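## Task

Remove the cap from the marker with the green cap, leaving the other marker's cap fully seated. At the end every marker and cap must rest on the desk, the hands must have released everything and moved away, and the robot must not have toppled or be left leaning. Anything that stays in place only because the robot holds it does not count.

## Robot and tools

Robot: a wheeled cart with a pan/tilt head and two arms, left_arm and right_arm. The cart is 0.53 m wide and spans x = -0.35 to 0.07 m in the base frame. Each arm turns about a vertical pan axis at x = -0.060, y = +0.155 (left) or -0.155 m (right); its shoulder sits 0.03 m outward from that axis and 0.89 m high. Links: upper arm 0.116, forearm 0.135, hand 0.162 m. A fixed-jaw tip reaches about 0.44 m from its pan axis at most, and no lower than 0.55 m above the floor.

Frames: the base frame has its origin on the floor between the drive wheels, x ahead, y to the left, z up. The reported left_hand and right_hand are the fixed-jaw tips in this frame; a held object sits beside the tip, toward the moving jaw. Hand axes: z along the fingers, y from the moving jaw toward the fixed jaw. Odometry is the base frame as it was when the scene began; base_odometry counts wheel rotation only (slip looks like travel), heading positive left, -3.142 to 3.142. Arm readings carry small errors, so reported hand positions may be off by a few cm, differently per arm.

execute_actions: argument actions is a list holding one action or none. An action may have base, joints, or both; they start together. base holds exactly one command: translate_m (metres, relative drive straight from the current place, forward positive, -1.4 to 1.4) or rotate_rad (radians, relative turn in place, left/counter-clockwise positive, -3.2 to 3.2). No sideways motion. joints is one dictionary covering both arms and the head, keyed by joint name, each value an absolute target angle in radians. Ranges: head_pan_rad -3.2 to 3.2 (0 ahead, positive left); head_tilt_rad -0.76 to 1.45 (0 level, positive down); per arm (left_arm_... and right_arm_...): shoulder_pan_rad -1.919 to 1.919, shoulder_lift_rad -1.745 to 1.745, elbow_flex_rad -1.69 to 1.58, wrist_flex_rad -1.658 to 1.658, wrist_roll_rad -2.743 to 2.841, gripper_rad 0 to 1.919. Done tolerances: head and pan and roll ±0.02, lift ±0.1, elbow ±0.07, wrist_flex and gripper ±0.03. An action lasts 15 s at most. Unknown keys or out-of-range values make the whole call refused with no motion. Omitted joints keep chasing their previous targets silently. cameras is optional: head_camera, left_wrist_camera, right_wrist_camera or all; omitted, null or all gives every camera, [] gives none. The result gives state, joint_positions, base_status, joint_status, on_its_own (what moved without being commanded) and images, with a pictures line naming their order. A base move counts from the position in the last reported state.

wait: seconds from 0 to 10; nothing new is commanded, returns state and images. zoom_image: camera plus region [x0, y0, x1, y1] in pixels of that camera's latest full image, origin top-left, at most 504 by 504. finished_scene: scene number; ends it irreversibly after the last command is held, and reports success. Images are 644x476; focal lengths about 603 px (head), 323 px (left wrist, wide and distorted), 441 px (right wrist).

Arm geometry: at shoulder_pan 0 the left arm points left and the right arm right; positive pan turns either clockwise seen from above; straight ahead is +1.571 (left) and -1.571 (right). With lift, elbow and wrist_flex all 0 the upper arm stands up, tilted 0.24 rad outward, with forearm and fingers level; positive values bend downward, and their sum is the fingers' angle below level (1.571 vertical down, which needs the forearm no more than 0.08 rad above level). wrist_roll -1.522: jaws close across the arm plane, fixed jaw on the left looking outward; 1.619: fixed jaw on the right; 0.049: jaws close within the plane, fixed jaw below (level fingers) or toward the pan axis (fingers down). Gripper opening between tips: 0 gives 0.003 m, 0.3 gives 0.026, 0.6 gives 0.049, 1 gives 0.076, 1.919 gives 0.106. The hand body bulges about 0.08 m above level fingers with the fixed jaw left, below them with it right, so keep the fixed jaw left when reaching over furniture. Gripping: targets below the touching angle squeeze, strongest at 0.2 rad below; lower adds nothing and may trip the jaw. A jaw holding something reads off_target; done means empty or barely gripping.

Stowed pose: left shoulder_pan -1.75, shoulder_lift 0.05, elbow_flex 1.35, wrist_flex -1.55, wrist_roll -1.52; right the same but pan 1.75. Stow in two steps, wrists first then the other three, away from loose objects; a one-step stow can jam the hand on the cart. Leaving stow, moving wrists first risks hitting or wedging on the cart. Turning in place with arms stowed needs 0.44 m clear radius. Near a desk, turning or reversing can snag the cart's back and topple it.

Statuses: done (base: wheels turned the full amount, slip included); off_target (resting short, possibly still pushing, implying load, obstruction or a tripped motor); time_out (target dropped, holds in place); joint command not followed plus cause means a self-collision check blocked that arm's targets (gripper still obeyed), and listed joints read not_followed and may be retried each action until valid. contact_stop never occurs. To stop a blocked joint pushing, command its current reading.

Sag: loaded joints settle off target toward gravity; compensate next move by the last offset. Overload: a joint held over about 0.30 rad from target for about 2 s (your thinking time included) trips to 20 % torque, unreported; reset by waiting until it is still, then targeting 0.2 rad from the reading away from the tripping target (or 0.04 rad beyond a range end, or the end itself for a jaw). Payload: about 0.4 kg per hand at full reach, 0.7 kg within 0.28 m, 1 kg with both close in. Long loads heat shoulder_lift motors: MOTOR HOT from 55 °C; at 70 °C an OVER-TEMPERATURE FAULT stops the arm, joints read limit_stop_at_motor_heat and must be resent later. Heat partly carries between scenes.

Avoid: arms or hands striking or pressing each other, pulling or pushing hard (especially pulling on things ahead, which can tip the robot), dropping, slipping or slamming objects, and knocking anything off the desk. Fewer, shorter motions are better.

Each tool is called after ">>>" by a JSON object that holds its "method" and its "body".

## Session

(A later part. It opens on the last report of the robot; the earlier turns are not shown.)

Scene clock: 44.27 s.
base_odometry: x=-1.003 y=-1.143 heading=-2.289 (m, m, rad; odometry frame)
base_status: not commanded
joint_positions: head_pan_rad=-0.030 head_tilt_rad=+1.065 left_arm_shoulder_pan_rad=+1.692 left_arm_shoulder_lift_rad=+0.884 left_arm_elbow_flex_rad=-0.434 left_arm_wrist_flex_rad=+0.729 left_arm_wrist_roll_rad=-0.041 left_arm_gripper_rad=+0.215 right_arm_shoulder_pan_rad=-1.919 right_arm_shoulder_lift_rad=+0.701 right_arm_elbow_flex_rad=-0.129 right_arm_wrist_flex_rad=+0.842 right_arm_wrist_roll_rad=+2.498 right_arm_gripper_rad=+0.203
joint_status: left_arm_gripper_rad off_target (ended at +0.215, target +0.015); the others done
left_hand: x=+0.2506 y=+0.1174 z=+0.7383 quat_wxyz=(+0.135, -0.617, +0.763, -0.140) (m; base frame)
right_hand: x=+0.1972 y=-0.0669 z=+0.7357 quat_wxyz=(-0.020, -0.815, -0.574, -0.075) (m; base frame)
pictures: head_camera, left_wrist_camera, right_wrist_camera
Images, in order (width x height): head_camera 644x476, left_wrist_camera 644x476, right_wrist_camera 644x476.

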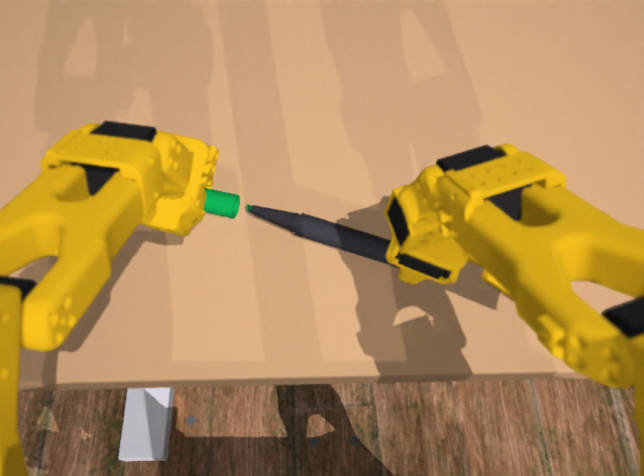

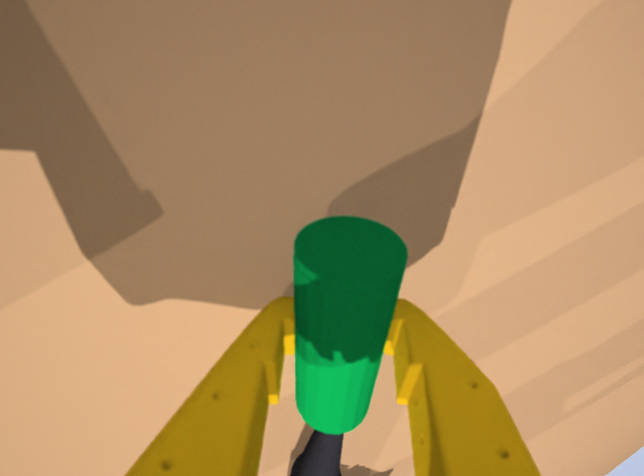

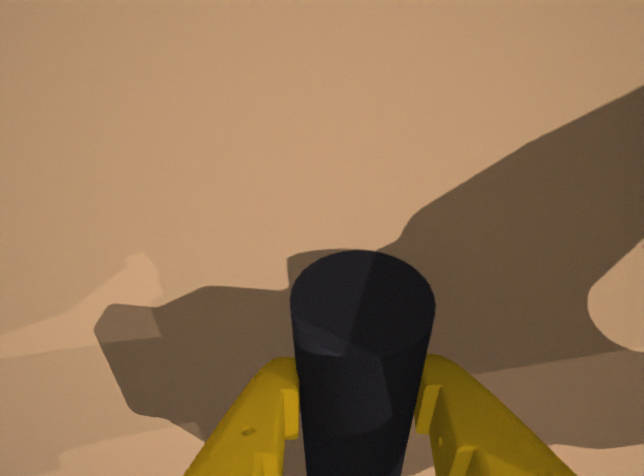

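>>> {"method": "execute_actions", "body": {"actions": [{"joints":{"left_arm_shoulder_pan_rad":1.58,"left_arm_wrist_roll_rad":0.06,"right_arm_gripper_rad":0.6}}], "cameras": []}}

>>> {"method": "execute_actions", "body": {"actions": [{"joints":{"left_arm_gripper_rad":0.7,"right_arm_elbow_flex_rad":-0.55,"right_arm_wrist_flex_rad":1.25}}], "cameras": []}}

>>> {"method": "execute_actions", "body": {"actions": [{"joints":{"left_arm_shoulder_lift_rad":0.35,"left_arm_elbow_flex_rad":-0.2,"left_arm_wrist_flex_rad":1.0,"right_arm_shoulder_lift_rad":0.2,"right_arm_shoulder_pan_rad":-1.6}}], "cameras": ["head_camera"]}}

Scene clock: 46.30 s.
base_odometry: x=-1.003 y=-1.143 heading=-2.289 (m, m, rad; odometry frame)
base_status: not commanded
joint_positions: head_pan_rad=-0.030 head_tilt_rad=+1.065 left_arm_shoulder_pan_rad=+1.593 left_arm_shoulder_lift_rad=+0.884 left_arm_elbow_flex_rad=-0.434 left_arm_wrist_flex_rad=+0.729 left_arm_wrist_roll_rad=+0.051 left_arm_gripper_rad=+0.215 right_arm_shoulder_pan_rad=-1.919 right_arm_shoulder_lift_rad=+0.701 right_arm_elbow_flex_rad=-0.129 right_arm_wrist_flex_rad=+0.842 right_arm_wrist_roll_rad=+2.498 right_arm_gripper_rad=+0.591
joint_status: all done
left_hand: x=+0.2528 y=+0.1477 z=+0.7383 quat_wxyz=(+0.136, -0.687, +0.700, -0.139) (m; base frame)
right_hand: x=+0.1972 y=-0.0669 z=+0.7357 quat_wxyz=(-0.020, -0.815, -0.574, -0.075) (m; base frame)
pictures: none
No camera images: the call's "cameras" was empty. Leave "cameras" out to get every camera's image.

Scene clock: 47.37 s.
base_odometry: x=-1.003 y=-1.143 heading=-2.289 (m, m, rad; odometry frame)
base_status: not commanded
joint_positions: head_pan_rad=-0.030 head_tilt_rad=+1.065 left_arm_shoulder_pan_rad=+1.591 left_arm_shoulder_lift_rad=+0.884 left_arm_elbow_flex_rad=-0.434 left_arm_wrist_flex_rad=+0.729 left_arm_wrist_roll_rad=+0.051 left_arm_gripper_rad=+0.689 right_arm_shoulder_pan_rad=-1.919 right_arm_shoulder_lift_rad=+0.701 right_arm_elbow_flex_rad=-0.511 right_arm_wrist_flex_rad=+1.241 right_arm_wrist_roll_rad=+2.498 right_arm_gripper_rad=+0.592
joint_status: all done
left_hand: x=+0.2528 y=+0.1482 z=+0.7383 quat_wxyz=(+0.136, -0.688, +0.700, -0.139) (m; base frame)
right_hand: x=+0.2109 y=-0.0619 z=+0.7834 quat_wxyz=(-0.018, -0.816, -0.574, -0.067) (m; base frame)
pictures: none
No camera images: the call's "cameras" was empty. Leave "cameras" out to get every camera's image.

Scene clock: 48.47 s.
base_odometry: x=-1.003 y=-1.143 heading=-2.289 (m, m, rad; odometry frame)
base_status: not commanded
joint_positions: head_pan_rad=-0.030 head_tilt_rad=+1.065 left_arm_shoulder_pan_rad=+1.591 left_arm_shoulder_lift_rad=+0.404 left_arm_elbow_flex_rad=-0.195 left_arm_wrist_flex_rad=+0.992 left_arm_wrist_roll_rad=+0.051 left_arm_gripper_rad=+0.689 right_arm_shoulder_pan_rad=-1.607 right_arm_shoulder_lift_rad=+0.246 right_arm_elbow_flex_rad=-0.511 right_arm_wrist_flex_rad=+1.243 right_arm_wrist_roll_rad=+2.498 right_arm_gripper_rad=+0.592
joint_status: all done
left_hand: x=+0.2240 y=+0.1488 z=+0.8110 quat_wxyz=(+0.128, -0.689, +0.701, -0.131) (m; base frame)
right_hand: x=+0.2487 y=-0.1490 z=+0.9072 quat_wxyz=(-0.120, -0.858, -0.422, -0.267) (m; base frame)
pictures: head_camera
Images, in order (width x height): head_camera 644x476.

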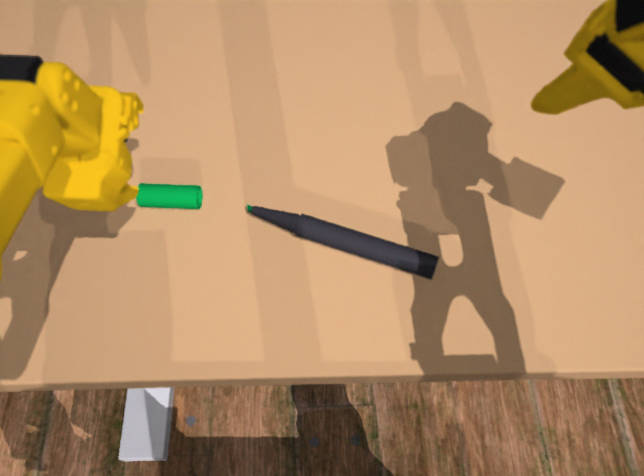

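>>> {"method": "execute_actions", "body": {"actions": [{"base":{"translate_m":-0.35},"joints":{"head_tilt_rad":0.7,"left_arm_shoulder_lift_rad":0.0}}], "cameras": ["head_camera"]}}

>>> {"method": "finished_scene", "body": {"scene": 1}}

Scene clock: 51.47 s.
base_odometry: x=-0.773 y=-0.879 heading=-2.285 (m, m, rad; odometry frame)
base_status: done
joint_positions: head_pan_rad=-0.030 head_tilt_rad=+0.714 left_arm_shoulder_pan_rad=+1.590 left_arm_shoulder_lift_rad=+0.047 left_arm_elbow_flex_rad=-0.192 left_arm_wrist_flex_rad=+0.995 left_arm_wrist_roll_rad=+0.051 left_arm_gripper_rad=+0.689 right_arm_shoulder_pan_rad=-1.607 right_arm_shoulder_lift_rad=+0.244 right_arm_elbow_flex_rad=-0.511 right_arm_wrist_flex_rad=+1.243 right_arm_wrist_roll_rad=+2.498 right_arm_gripper_rad=+0.592
joint_status: all done
left_hand: x=+0.2363 y=+0.1490 z=+0.9040 quat_wxyz=(+0.247, -0.656, +0.667, -0.252) (m; base frame)
right_hand: x=+0.2487 y=-0.1490 z=+0.9076 quat_wxyz=(-0.120, -0.858, -0.422, -0.268) (m; base frame)
pictures: head_camera
Images, in order (width x height): head_camera 644x476.

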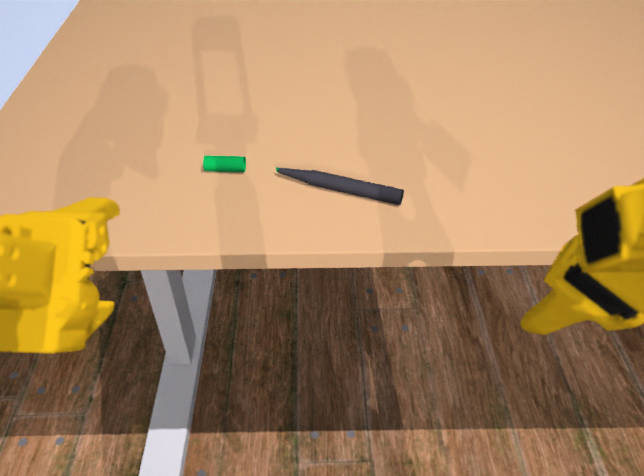

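The scene is finished: the task was done.


## Next scene

Remove the cap from the marker with the blue cap, leaving the other marker's cap fully seated. At the end every marker and cap must rest on the desk, the hands must have released everything and moved away, and the robot must not have toppled or be left leaning. Anything that stays in place only because the robot holds it does not count.

>>> {"method": "execute_actions", "body": {"actions": []}}

Scene clock: 0.00 s.
base_odometry: x=+0.000 y=+0.000 heading=+0.000 (m, m, rad; odometry frame)
base_status: not commanded
joint_positions: head_pan_rad=-0.030 head_tilt_rad=-0.032 left_arm_shoulder_pan_rad=-1.781 left_arm_shoulder_lift_rad=-0.005 left_arm_elbow_flex_rad=+1.279 left_arm_wrist_flex_rad=-1.489 left_arm_wrist_roll_rad=-1.522 left_arm_gripper_rad=+1.920 right_arm_shoulder_pan_rad=+1.739 right_arm_shoulder_lift_rad=+0.052 right_arm_elbow_flex_rad=+1.359 right_arm_wrist_flex_rad=-1.548 right_arm_wrist_roll_rad=-1.496 right_arm_gripper_rad=+1.920
joint_status: not commanded
left_hand: x=-0.3118 y=+0.0935 z=+0.9132 quat_wxyz=(-0.082, -0.624, -0.066, +0.775) (m; base frame)
right_hand: x=-0.3077 y=-0.1207 z=+0.8940 quat_wxyz=(-0.073, +0.656, -0.047, -0.750) (m; base frame)
pictures: head_camera, left_wrist_camera, right_wrist_camera
Images, in order (width x height): head_camera 644x476, left_wrist_camera 644x476, right_wrist_camera 644x476.

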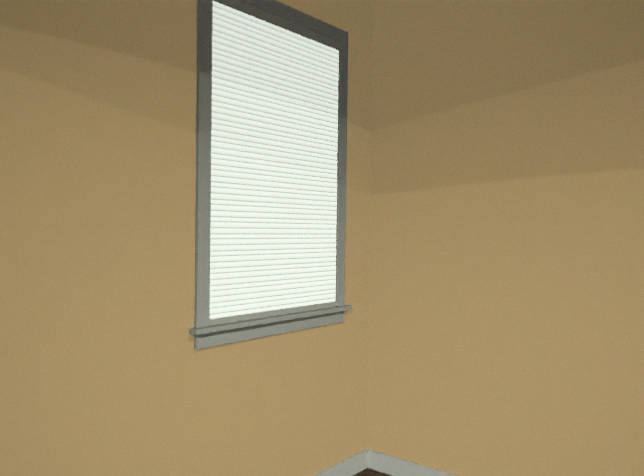

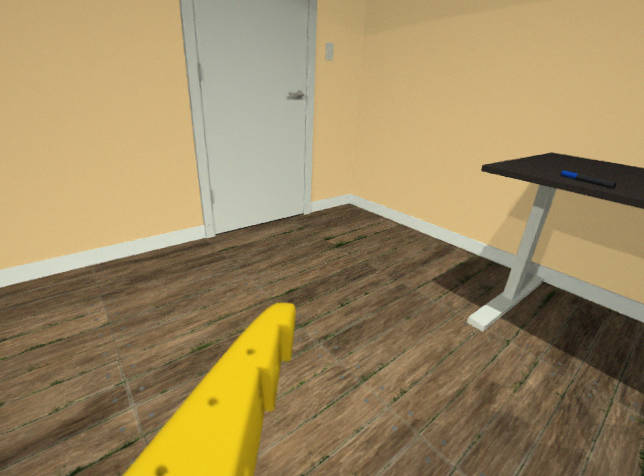

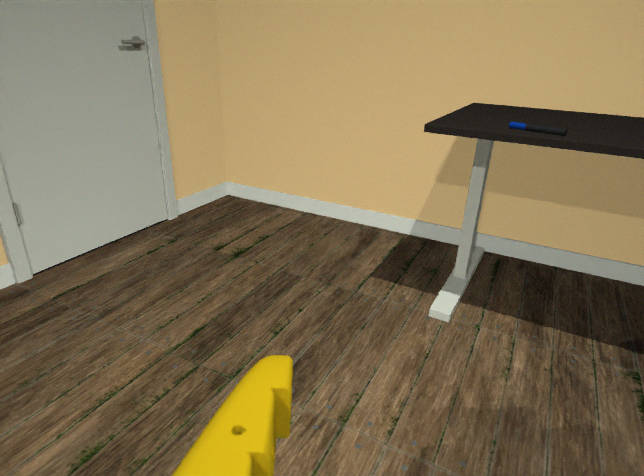

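>>> {"method": "execute_actions", "body": {"actions": [{"base":{"rotate_rad":2.5},"joints":{"head_tilt_rad":0.4}}], "cameras": ["head_camera"]}}

Scene clock: 4.23 s.
base_odometry: x=-0.001 y=+0.000 heading=+2.499 (m, m, rad; odometry frame)
base_status: done
joint_positions: head_pan_rad=-0.030 head_tilt_rad=+0.393 left_arm_shoulder_pan_rad=-1.781 left_arm_shoulder_lift_rad=-0.005 left_arm_elbow_flex_rad=+1.279 left_arm_wrist_flex_rad=-1.489 left_arm_wrist_roll_rad=-1.522 left_arm_gripper_rad=+1.920 right_arm_shoulder_pan_rad=+1.739 right_arm_shoulder_lift_rad=+0.052 right_arm_elbow_flex_rad=+1.359 right_arm_wrist_flex_rad=-1.548 right_arm_wrist_roll_rad=-1.496 right_arm_gripper_rad=+1.920
joint_status: all done
left_hand: x=-0.3118 y=+0.0935 z=+0.9132 quat_wxyz=(-0.082, -0.624, -0.066, +0.775) (m; base frame)
right_hand: x=-0.3077 y=-0.1207 z=+0.8940 quat_wxyz=(-0.073, +0.656, -0.047, -0.750) (m; base frame)
pictures: head_camera
Images, in order (width x height): head_camera 644x476.

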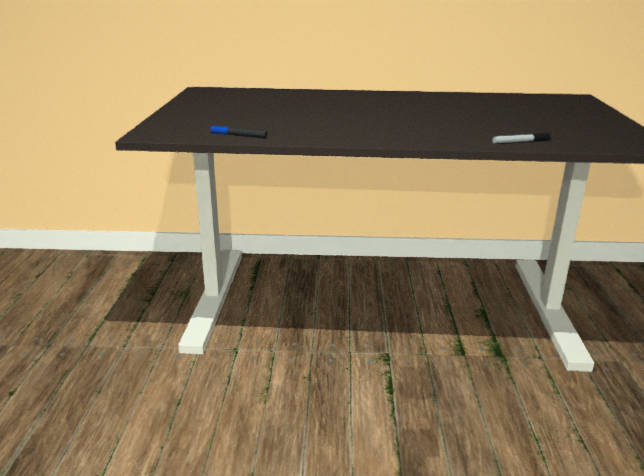

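>>> {"method": "execute_actions", "body": {"actions": [{"base":{"rotate_rad":0.17},"joints":{"left_arm_shoulder_pan_rad":-1.0,"right_arm_shoulder_pan_rad":1.0,"left_arm_shoulder_lift_rad":-0.3,"right_arm_shoulder_lift_rad":-0.3,"left_arm_elbow_flex_rad":0.8,"right_arm_elbow_flex_rad":0.8}}], "cameras": []}}

>>> {"method": "execute_actions", "body": {"actions": [{"base":{"translate_m":1.15},"joints":{"head_tilt_rad":0.75,"left_arm_shoulder_pan_rad":1.3,"right_arm_shoulder_pan_rad":-1.3,"left_arm_elbow_flex_rad":0.3,"right_arm_elbow_flex_rad":0.3,"left_arm_wrist_flex_rad":0.9,"right_arm_wrist_flex_rad":0.9,"left_arm_wrist_roll_rad":0.05,"right_arm_wrist_roll_rad":2.5,"left_arm_gripper_rad":0.7,"right_arm_gripper_rad":0.7}}], "cameras": ["head_camera"]}}

Scene clock: 7.87 s.
base_odometry: x=+0.000 y=-0.001 heading=+2.669 (m, m, rad; odometry frame)
base_status: done
joint_positions: head_pan_rad=-0.030 head_tilt_rad=+0.393 left_arm_shoulder_pan_rad=-1.009 left_arm_shoulder_lift_rad=-0.268 left_arm_elbow_flex_rad=+0.831 left_arm_wrist_flex_rad=-1.489 left_arm_wrist_roll_rad=-1.522 left_arm_gripper_rad=+1.920 right_arm_shoulder_pan_rad=+1.007 right_arm_shoulder_lift_rad=-0.271 right_arm_elbow_flex_rad=+0.837 right_arm_wrist_flex_rad=-1.548 right_arm_wrist_roll_rad=-1.496 right_arm_gripper_rad=+1.920
joint_status: all done
left_hand: x=-0.2683 y=+0.2770 z=+1.0703 quat_wxyz=(+0.263, -0.305, +0.088, +0.911) (m; base frame)
right_hand: x=-0.2532 y=-0.2862 z=+1.0752 quat_wxyz=(+0.254, +0.278, +0.084, -0.923) (m; base frame)
pictures: none
No camera images: the call's "cameras" was empty. Leave "cameras" out to get every camera's image.

Scene clock: 14.53 s.
base_odometry: x=-1.024 y=+0.523 heading=+2.667 (m, m, rad; odometry frame)
base_status: done
joint_positions: head_pan_rad=-0.030 head_tilt_rad=+0.745 left_arm_shoulder_pan_rad=+1.290 left_arm_shoulder_lift_rad=-0.268 left_arm_elbow_flex_rad=+0.333 left_arm_wrist_flex_rad=+0.894 left_arm_wrist_roll_rad=+0.042 left_arm_gripper_rad=+0.711 right_arm_shoulder_pan_rad=-1.294 right_arm_shoulder_lift_rad=-0.271 right_arm_elbow_flex_rad=+0.340 right_arm_wrist_flex_rad=+0.894 right_arm_wrist_roll_rad=+2.490 right_arm_gripper_rad=+0.708
joint_status: all done
left_hand: x=+0.1788 y=+0.2234 z=+0.8704 quat_wxyz=(+0.241, -0.760, +0.576, -0.180) (m; base frame)
right_hand: x=+0.1876 y=-0.2307 z=+0.8776 quat_wxyz=(-0.162, -0.912, -0.279, -0.251) (m; base frame)
pictures: head_camera
Images, in order (width x height): head_camera 644x476.

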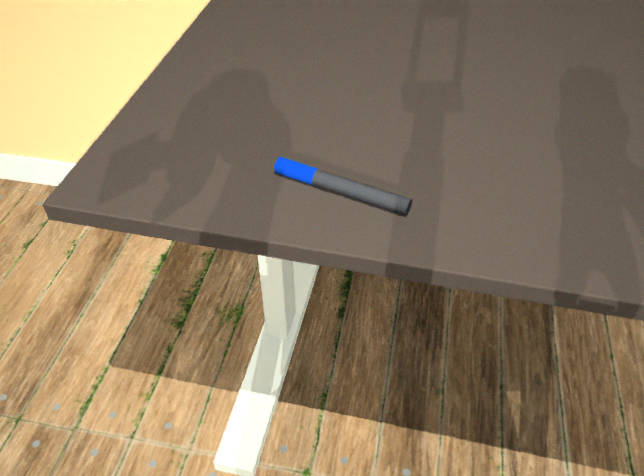

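>>> {"method": "execute_actions", "body": {"actions": [{"base":{"translate_m":0.29},"joints":{"head_tilt_rad":1.07,"left_arm_shoulder_pan_rad":1.5,"right_arm_shoulder_pan_rad":-1.5,"left_arm_shoulder_lift_rad":0.5,"right_arm_shoulder_lift_rad":0.5,"left_arm_elbow_flex_rad":-0.55,"right_arm_elbow_flex_rad":-0.55,"left_arm_wrist_flex_rad":1.2,"right_arm_wrist_flex_rad":1.4}}], "cameras": ["head_camera"]}}

Scene clock: 18.13 s.
base_odometry: x=-1.282 y=+0.655 heading=+2.669 (m, m, rad; odometry frame)
base_status: done
joint_positions: head_pan_rad=-0.030 head_tilt_rad=+1.065 left_arm_shoulder_pan_rad=+1.491 left_arm_shoulder_lift_rad=+0.521 left_arm_elbow_flex_rad=-0.519 left_arm_wrist_flex_rad=+1.193 left_arm_wrist_roll_rad=+0.042 left_arm_gripper_rad=+0.711 right_arm_shoulder_pan_rad=-1.493 right_arm_shoulder_lift_rad=+0.519 right_arm_elbow_flex_rad=-0.513 right_arm_wrist_flex_rad=+1.390 right_arm_wrist_roll_rad=+2.490 right_arm_gripper_rad=+0.708
joint_status: all done
left_hand: x=+0.2363 y=+0.1782 z=+0.8304 quat_wxyz=(+0.138, -0.720, +0.669, -0.126) (m; base frame)
right_hand: x=+0.2183 y=-0.1818 z=+0.8252 quat_wxyz=(-0.040, -0.919, -0.385, -0.078) (m; base frame)
pictures: head_camera
Images, in order (width x height): head_camera 644x476.

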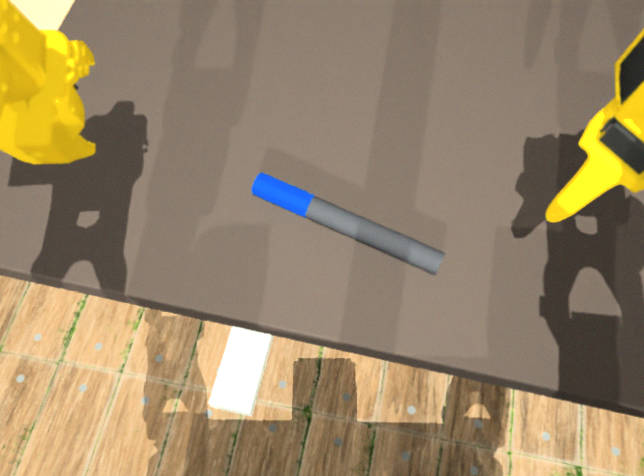

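>>> {"method": "execute_actions", "body": {"actions": [{"joints":{"left_arm_shoulder_pan_rad":1.89,"right_arm_shoulder_pan_rad":-1.915,"left_arm_shoulder_lift_rad":0.725,"right_arm_shoulder_lift_rad":0.68,"left_arm_elbow_flex_rad":-0.58,"right_arm_elbow_flex_rad":-0.5,"left_arm_wrist_flex_rad":0.92,"right_arm_wrist_flex_rad":1.21,"left_arm_wrist_roll_rad":-0.06,"right_arm_wrist_roll_rad":2.39}}]}}

Scene clock: 20.57 s.
base_odometry: x=-1.282 y=+0.655 heading=+2.669 (m, m, rad; odometry frame)
base_status: not commanded
joint_positions: head_pan_rad=-0.030 head_tilt_rad=+1.065 left_arm_shoulder_pan_rad=+1.881 left_arm_shoulder_lift_rad=+0.751 left_arm_elbow_flex_rad=-0.548 left_arm_wrist_flex_rad=+0.935 left_arm_wrist_roll_rad=-0.053 left_arm_gripper_rad=+0.711 right_arm_shoulder_pan_rad=-1.909 right_arm_shoulder_lift_rad=+0.701 right_arm_elbow_flex_rad=-0.499 right_arm_wrist_flex_rad=+1.221 right_arm_wrist_roll_rad=+2.398 right_arm_gripper_rad=+0.708
joint_status: all done
left_hand: x=+0.2458 y=+0.0574 z=+0.7860 quat_wxyz=(+0.135, -0.535, +0.817, -0.167) (m; base frame)
right_hand: x=+0.2125 y=-0.0652 z=+0.7819 quat_wxyz=(-0.016, -0.846, -0.528, -0.072) (m; base frame)
pictures: head_camera, left_wrist_camera, right_wrist_camera
Images, in order (width x height): head_camera 644x476, left_wrist_camera 644x476, right_wrist_camera 644x476.

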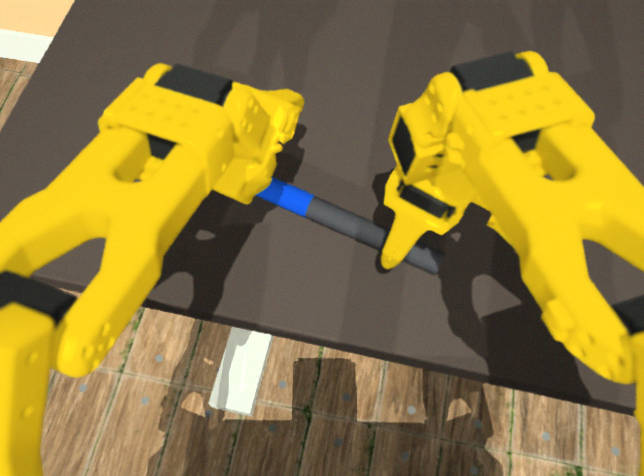

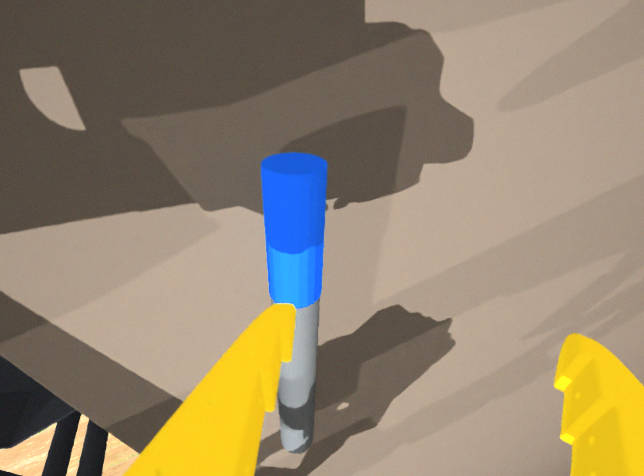

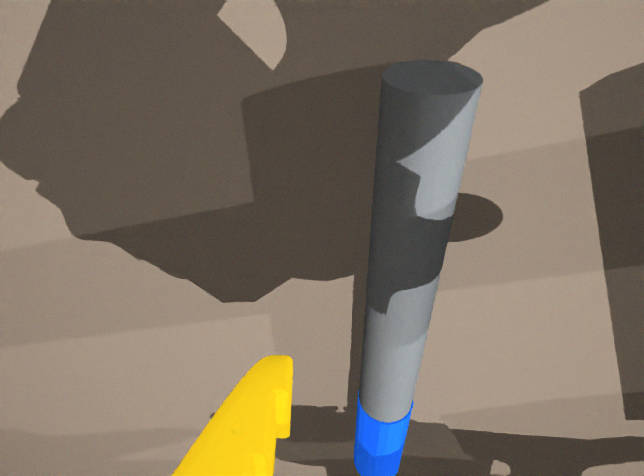

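>>> {"method": "execute_actions", "body": {"actions": [{"joints":{"left_arm_shoulder_lift_rad":0.855,"right_arm_shoulder_lift_rad":0.72,"left_arm_elbow_flex_rad":-0.462,"right_arm_elbow_flex_rad":-0.24,"left_arm_wrist_flex_rad":0.705,"right_arm_wrist_flex_rad":0.9,"right_arm_gripper_rad":0.55}}]}}

Scene clock: 23.27 s.
base_odometry: x=-1.282 y=+0.655 heading=+2.669 (m, m, rad; odometry frame)
base_status: not commanded
joint_positions: head_pan_rad=-0.030 head_tilt_rad=+1.065 left_arm_shoulder_pan_rad=+1.881 left_arm_shoulder_lift_rad=+0.880 left_arm_elbow_flex_rad=-0.457 left_arm_wrist_flex_rad=+0.719 left_arm_wrist_roll_rad=-0.053 left_arm_gripper_rad=+0.711 right_arm_shoulder_pan_rad=-1.909 right_arm_shoulder_lift_rad=+0.740 right_arm_elbow_flex_rad=-0.240 right_arm_wrist_flex_rad=+0.913 right_arm_wrist_roll_rad=+2.398 right_arm_gripper_rad=+0.558
joint_status: all done
left_hand: x=+0.2447 y=+0.0577 z=+0.7444 quat_wxyz=(+0.134, -0.535, +0.817, -0.166) (m; base frame)
right_hand: x=+0.2048 y=-0.0679 z=+0.7405 quat_wxyz=(-0.017, -0.845, -0.528, -0.077) (m; base frame)
pictures: head_camera, left_wrist_camera, right_wrist_camera
Images, in order (width x height): head_camera 644x476, left_wrist_camera 644x476, right_wrist_camera 644x476.

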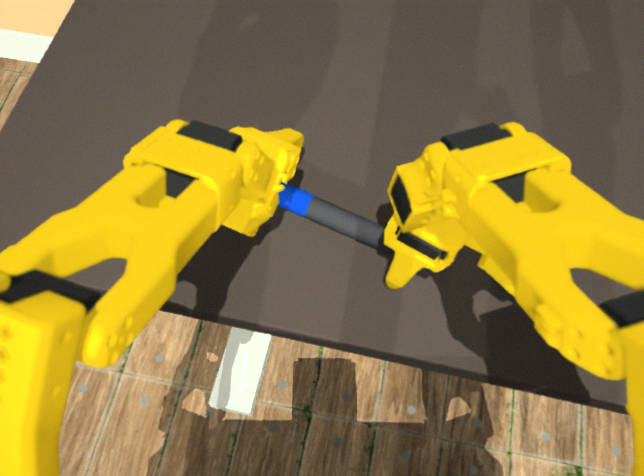

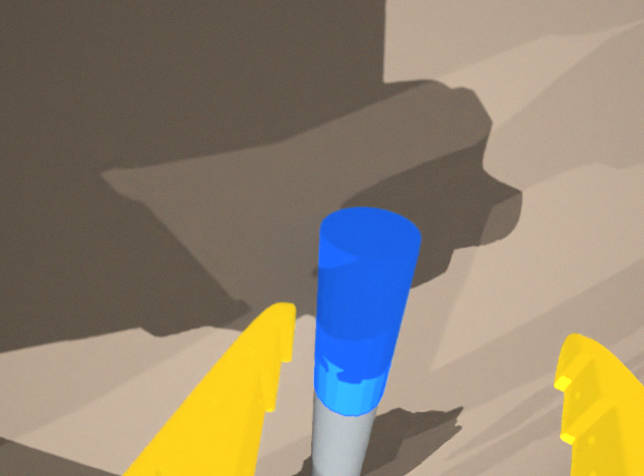

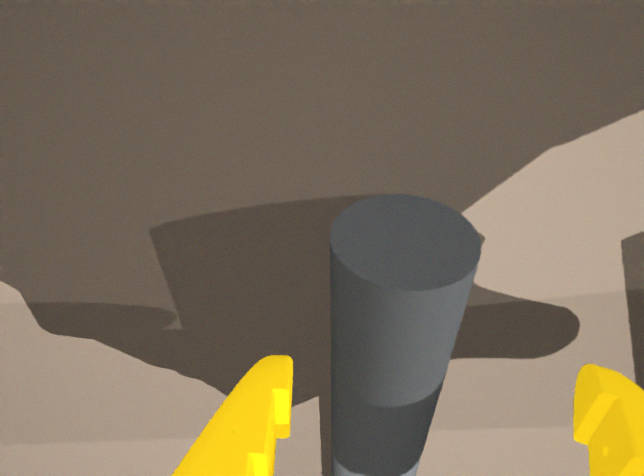

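>>> {"method": "execute_actions", "body": {"actions": [{"joints":{"left_arm_shoulder_lift_rad":0.95,"left_arm_elbow_flex_rad":-0.585,"right_arm_elbow_flex_rad":-0.18,"left_arm_wrist_flex_rad":0.675,"right_arm_wrist_flex_rad":0.85,"right_arm_gripper_rad":0.35,"left_arm_gripper_rad":0.4}}], "cameras": ["right_wrist_camera","left_wrist_camera"]}}

>>> {"method": "execute_actions", "body": {"actions": [{"joints":{"right_arm_gripper_rad":0.0,"left_arm_gripper_rad":0.015}}]}}

Scene clock: 24.57 s.
base_odometry: x=-1.282 y=+0.655 heading=+2.669 (m, m, rad; odometry frame)
base_status: not commanded
joint_positions: head_pan_rad=-0.030 head_tilt_rad=+1.065 left_arm_shoulder_pan_rad=+1.881 left_arm_shoulder_lift_rad=+0.969 left_arm_elbow_flex_rad=-0.558 left_arm_wrist_flex_rad=+0.688 left_arm_wrist_roll_rad=-0.053 left_arm_gripper_rad=+0.411 right_arm_shoulder_pan_rad=-1.909 right_arm_shoulder_lift_rad=+0.740 right_arm_elbow_flex_rad=-0.180 right_arm_wrist_flex_rad=+0.861 right_arm_wrist_roll_rad=+2.398 right_arm_gripper_rad=+0.358
joint_status: all done
left_hand: x=+0.2552 y=+0.0544 z=+0.7391 quat_wxyz=(+0.147, -0.532, +0.813, -0.182) (m; base frame)
right_hand: x=+0.2001 y=-0.0696 z=+0.7332 quat_wxyz=(-0.016, -0.846, -0.528, -0.073) (m; base frame)
pictures: left_wrist_camera, right_wrist_camera
Images, in order (width x height): left_wrist_camera 644x476, right_wrist_camera 644x476.

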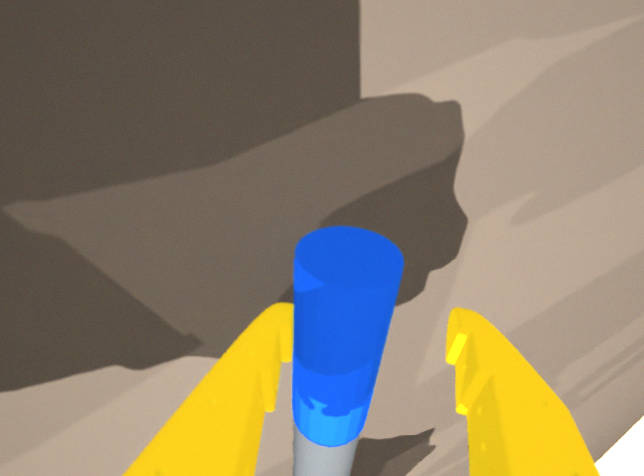

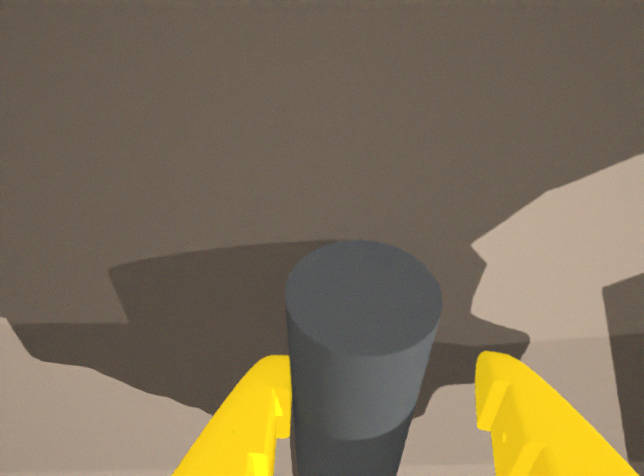

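Scene clock: 25.30 s.
base_odometry: x=-1.282 y=+0.655 heading=+2.669 (m, m, rad; odometry frame)
base_status: not commanded
joint_positions: head_pan_rad=-0.030 head_tilt_rad=+1.065 left_arm_shoulder_pan_rad=+1.881 left_arm_shoulder_lift_rad=+0.969 left_arm_elbow_flex_rad=-0.560 left_arm_wrist_flex_rad=+0.688 left_arm_wrist_roll_rad=-0.053 left_arm_gripper_rad=+0.215 right_arm_shoulder_pan_rad=-1.909 right_arm_shoulder_lift_rad=+0.740 right_arm_elbow_flex_rad=-0.178 right_arm_wrist_flex_rad=+0.861 right_arm_wrist_roll_rad=+2.398 right_arm_gripper_rad=+0.205
joint_status: left_arm_gripper_rad off_target (ended at +0.215, target +0.015); right_arm_gripper_rad off_target (ended at +0.205, target +0.000)
left_hand: x=+0.2555 y=+0.0543 z=+0.7394 quat_wxyz=(+0.148, -0.532, +0.813, -0.182) (m; base frame)
right_hand: x=+0.1998 y=-0.0697 z=+0.7330 quat_wxyz=(-0.016, -0.846, -0.528, -0.073) (m; base frame)
pictures: head_camera, left_wrist_camera, right_wrist_camera
Images, in order (width x height): head_camera 644x476, left_wrist_camera 644x476, right_wrist_camera 644x476.

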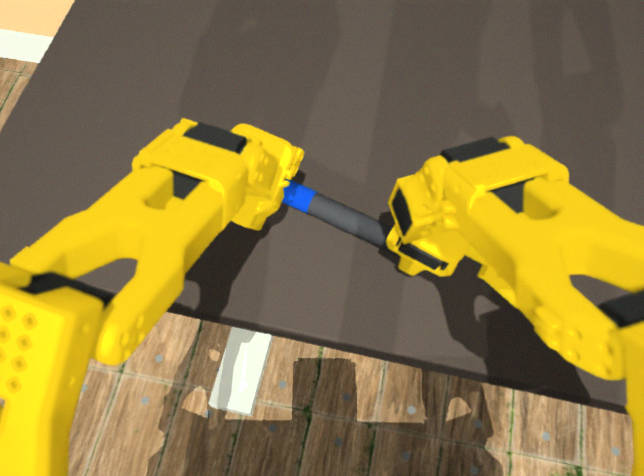

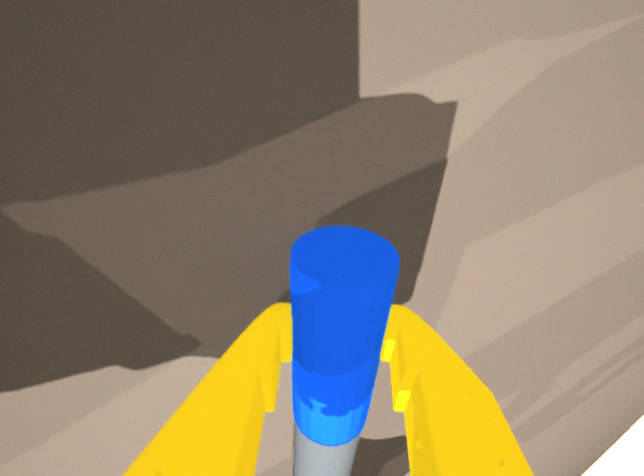

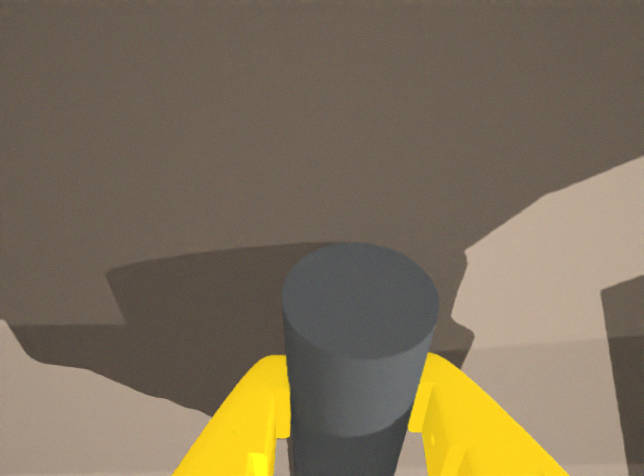

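>>> {"method": "execute_actions", "body": {"actions": [{"joints":{"left_arm_shoulder_pan_rad":1.63,"left_arm_wrist_roll_rad":-0.12,"left_arm_wrist_flex_rad":0.65}}], "cameras": ["head_camera"]}}

Scene clock: 26.43 s.
base_odometry: x=-1.282 y=+0.655 heading=+2.669 (m, m, rad; odometry frame)
base_status: not commanded
joint_positions: head_pan_rad=-0.030 head_tilt_rad=+1.065 left_arm_shoulder_pan_rad=+1.639 left_arm_shoulder_lift_rad=+0.972 left_arm_elbow_flex_rad=-0.560 left_arm_wrist_flex_rad=+0.663 left_arm_wrist_roll_rad=-0.111 left_arm_gripper_rad=+0.215 right_arm_shoulder_pan_rad=-1.918 right_arm_shoulder_lift_rad=+0.741 right_arm_elbow_flex_rad=-0.178 right_arm_wrist_flex_rad=+0.847 right_arm_wrist_roll_rad=+2.397 right_arm_gripper_rad=+0.205
joint_status: all done
left_hand: x=+0.2736 y=+0.1332 z=+0.7402 quat_wxyz=(+0.181, -0.603, +0.759, -0.165) (m; base frame)
right_hand: x=+0.2008 y=-0.0666 z=+0.7330 quat_wxyz=(-0.017, -0.843, -0.531, -0.079) (m; base frame)
pictures: head_camera
Images, in order (width x height): head_camera 644x476.

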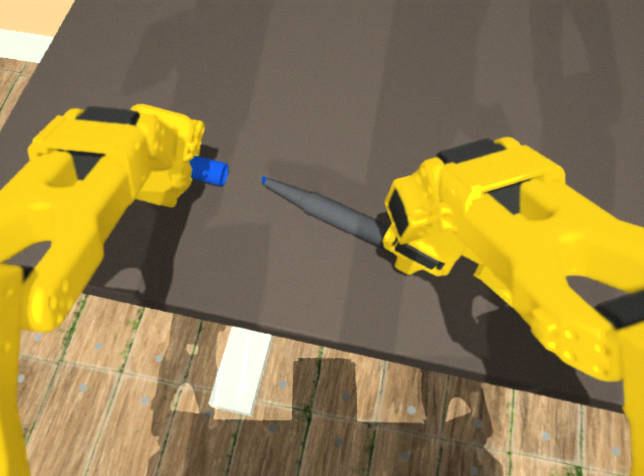

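>>> {"method": "execute_actions", "body": {"actions": [{"joints":{"left_arm_gripper_rad":0.7,"right_arm_gripper_rad":0.6}}], "cameras": []}}

>>> {"method": "execute_actions", "body": {"actions": [{"joints":{"left_arm_shoulder_lift_rad":0.4,"left_arm_elbow_flex_rad":-0.22,"left_arm_wrist_flex_rad":0.95,"right_arm_elbow_flex_rad":-0.68,"right_arm_wrist_flex_rad":1.33}}], "cameras": []}}

>>> {"method": "execute_actions", "body": {"actions": [{"base":{"translate_m":-0.35},"joints":{"head_tilt_rad":0.7,"left_arm_shoulder_lift_rad":0.0,"right_arm_shoulder_lift_rad":0.2,"right_arm_shoulder_pan_rad":-1.6}}], "cameras": ["head_camera"]}}

Scene clock: 28.13 s.
base_odometry: x=-1.282 y=+0.655 heading=+2.669 (m, m, rad; odometry frame)
base_status: not commanded
joint_positions: head_pan_rad=-0.030 head_tilt_rad=+1.065 left_arm_shoulder_pan_rad=+1.639 left_arm_shoulder_lift_rad=+0.973 left_arm_elbow_flex_rad=-0.560 left_arm_wrist_flex_rad=+0.663 left_arm_wrist_roll_rad=-0.111 left_arm_gripper_rad=+0.688 right_arm_shoulder_pan_rad=-1.918 right_arm_shoulder_lift_rad=+0.741 right_arm_elbow_flex_rad=-0.178 right_arm_wrist_flex_rad=+0.847 right_arm_wrist_roll_rad=+2.397 right_arm_gripper_rad=+0.591
joint_status: all done
left_hand: x=+0.2733 y=+0.1332 z=+0.7397 quat_wxyz=(+0.181, -0.603, +0.759, -0.165) (m; base frame)
right_hand: x=+0.2008 y=-0.0666 z=+0.7330 quat_wxyz=(-0.017, -0.843, -0.531, -0.079) (m; base frame)
pictures: none
No camera images: the call's "cameras" was empty. Leave "cameras" out to get every camera's image.

Scene clock: 29.27 s.
base_odometry: x=-1.282 y=+0.655 heading=+2.669 (m, m, rad; odometry frame)
base_status: not commanded
joint_positions: head_pan_rad=-0.030 head_tilt_rad=+1.065 left_arm_shoulder_pan_rad=+1.639 left_arm_shoulder_lift_rad=+0.455 left_arm_elbow_flex_rad=-0.216 left_arm_wrist_flex_rad=+0.941 left_arm_wrist_roll_rad=-0.111 left_arm_gripper_rad=+0.689 right_arm_shoulder_pan_rad=-1.918 right_arm_shoulder_lift_rad=+0.741 right_arm_elbow_flex_rad=-0.643 right_arm_wrist_flex_rad=+1.321 right_arm_wrist_roll_rad=+2.397 right_arm_gripper_rad=+0.592
joint_status: all done
left_hand: x=+0.2307 y=+0.1361 z=+0.8046 quat_wxyz=(+0.144, -0.610, +0.768, -0.131) (m; base frame)
right_hand: x=+0.2163 y=-0.0611 z=+0.7923 quat_wxyz=(-0.016, -0.844, -0.532, -0.074) (m; base frame)
pictures: none
No camera images: the call's "cameras" was empty. Leave "cameras" out to get every camera's image.

Scene clock: 31.87 s.
base_odometry: x=-0.971 y=+0.496 heading=+2.670 (m, m, rad; odometry frame)
base_status: done
joint_positions: head_pan_rad=-0.030 head_tilt_rad=+0.714 left_arm_shoulder_pan_rad=+1.639 left_arm_shoulder_lift_rad=+0.045 left_arm_elbow_flex_rad=-0.213 left_arm_wrist_flex_rad=+0.944 left_arm_wrist_roll_rad=-0.111 left_arm_gripper_rad=+0.689 right_arm_shoulder_pan_rad=-1.607 right_arm_shoulder_lift_rad=+0.243 right_arm_elbow_flex_rad=-0.643 right_arm_wrist_flex_rad=+1.324 right_arm_wrist_roll_rad=+2.397 right_arm_gripper_rad=+0.592
joint_status: all done
left_hand: x=+0.2440 y=+0.1352 z=+0.9148 quat_wxyz=(+0.286, -0.574, +0.722, -0.261) (m; base frame)
right_hand: x=+0.2482 y=-0.1496 z=+0.9293 quat_wxyz=(-0.115, -0.871, -0.375, -0.296) (m; base frame)
pictures: head_camera
Images, in order (width x height): head_camera 644x476.

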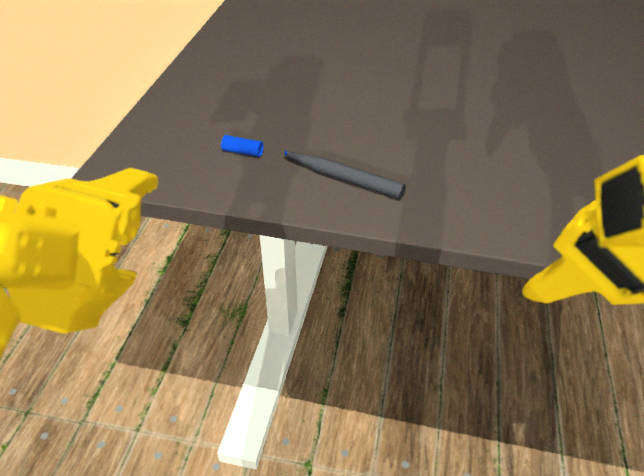

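>>> {"method": "finished_scene", "body": {"scene": 2}}

The scene is finished: the task was done.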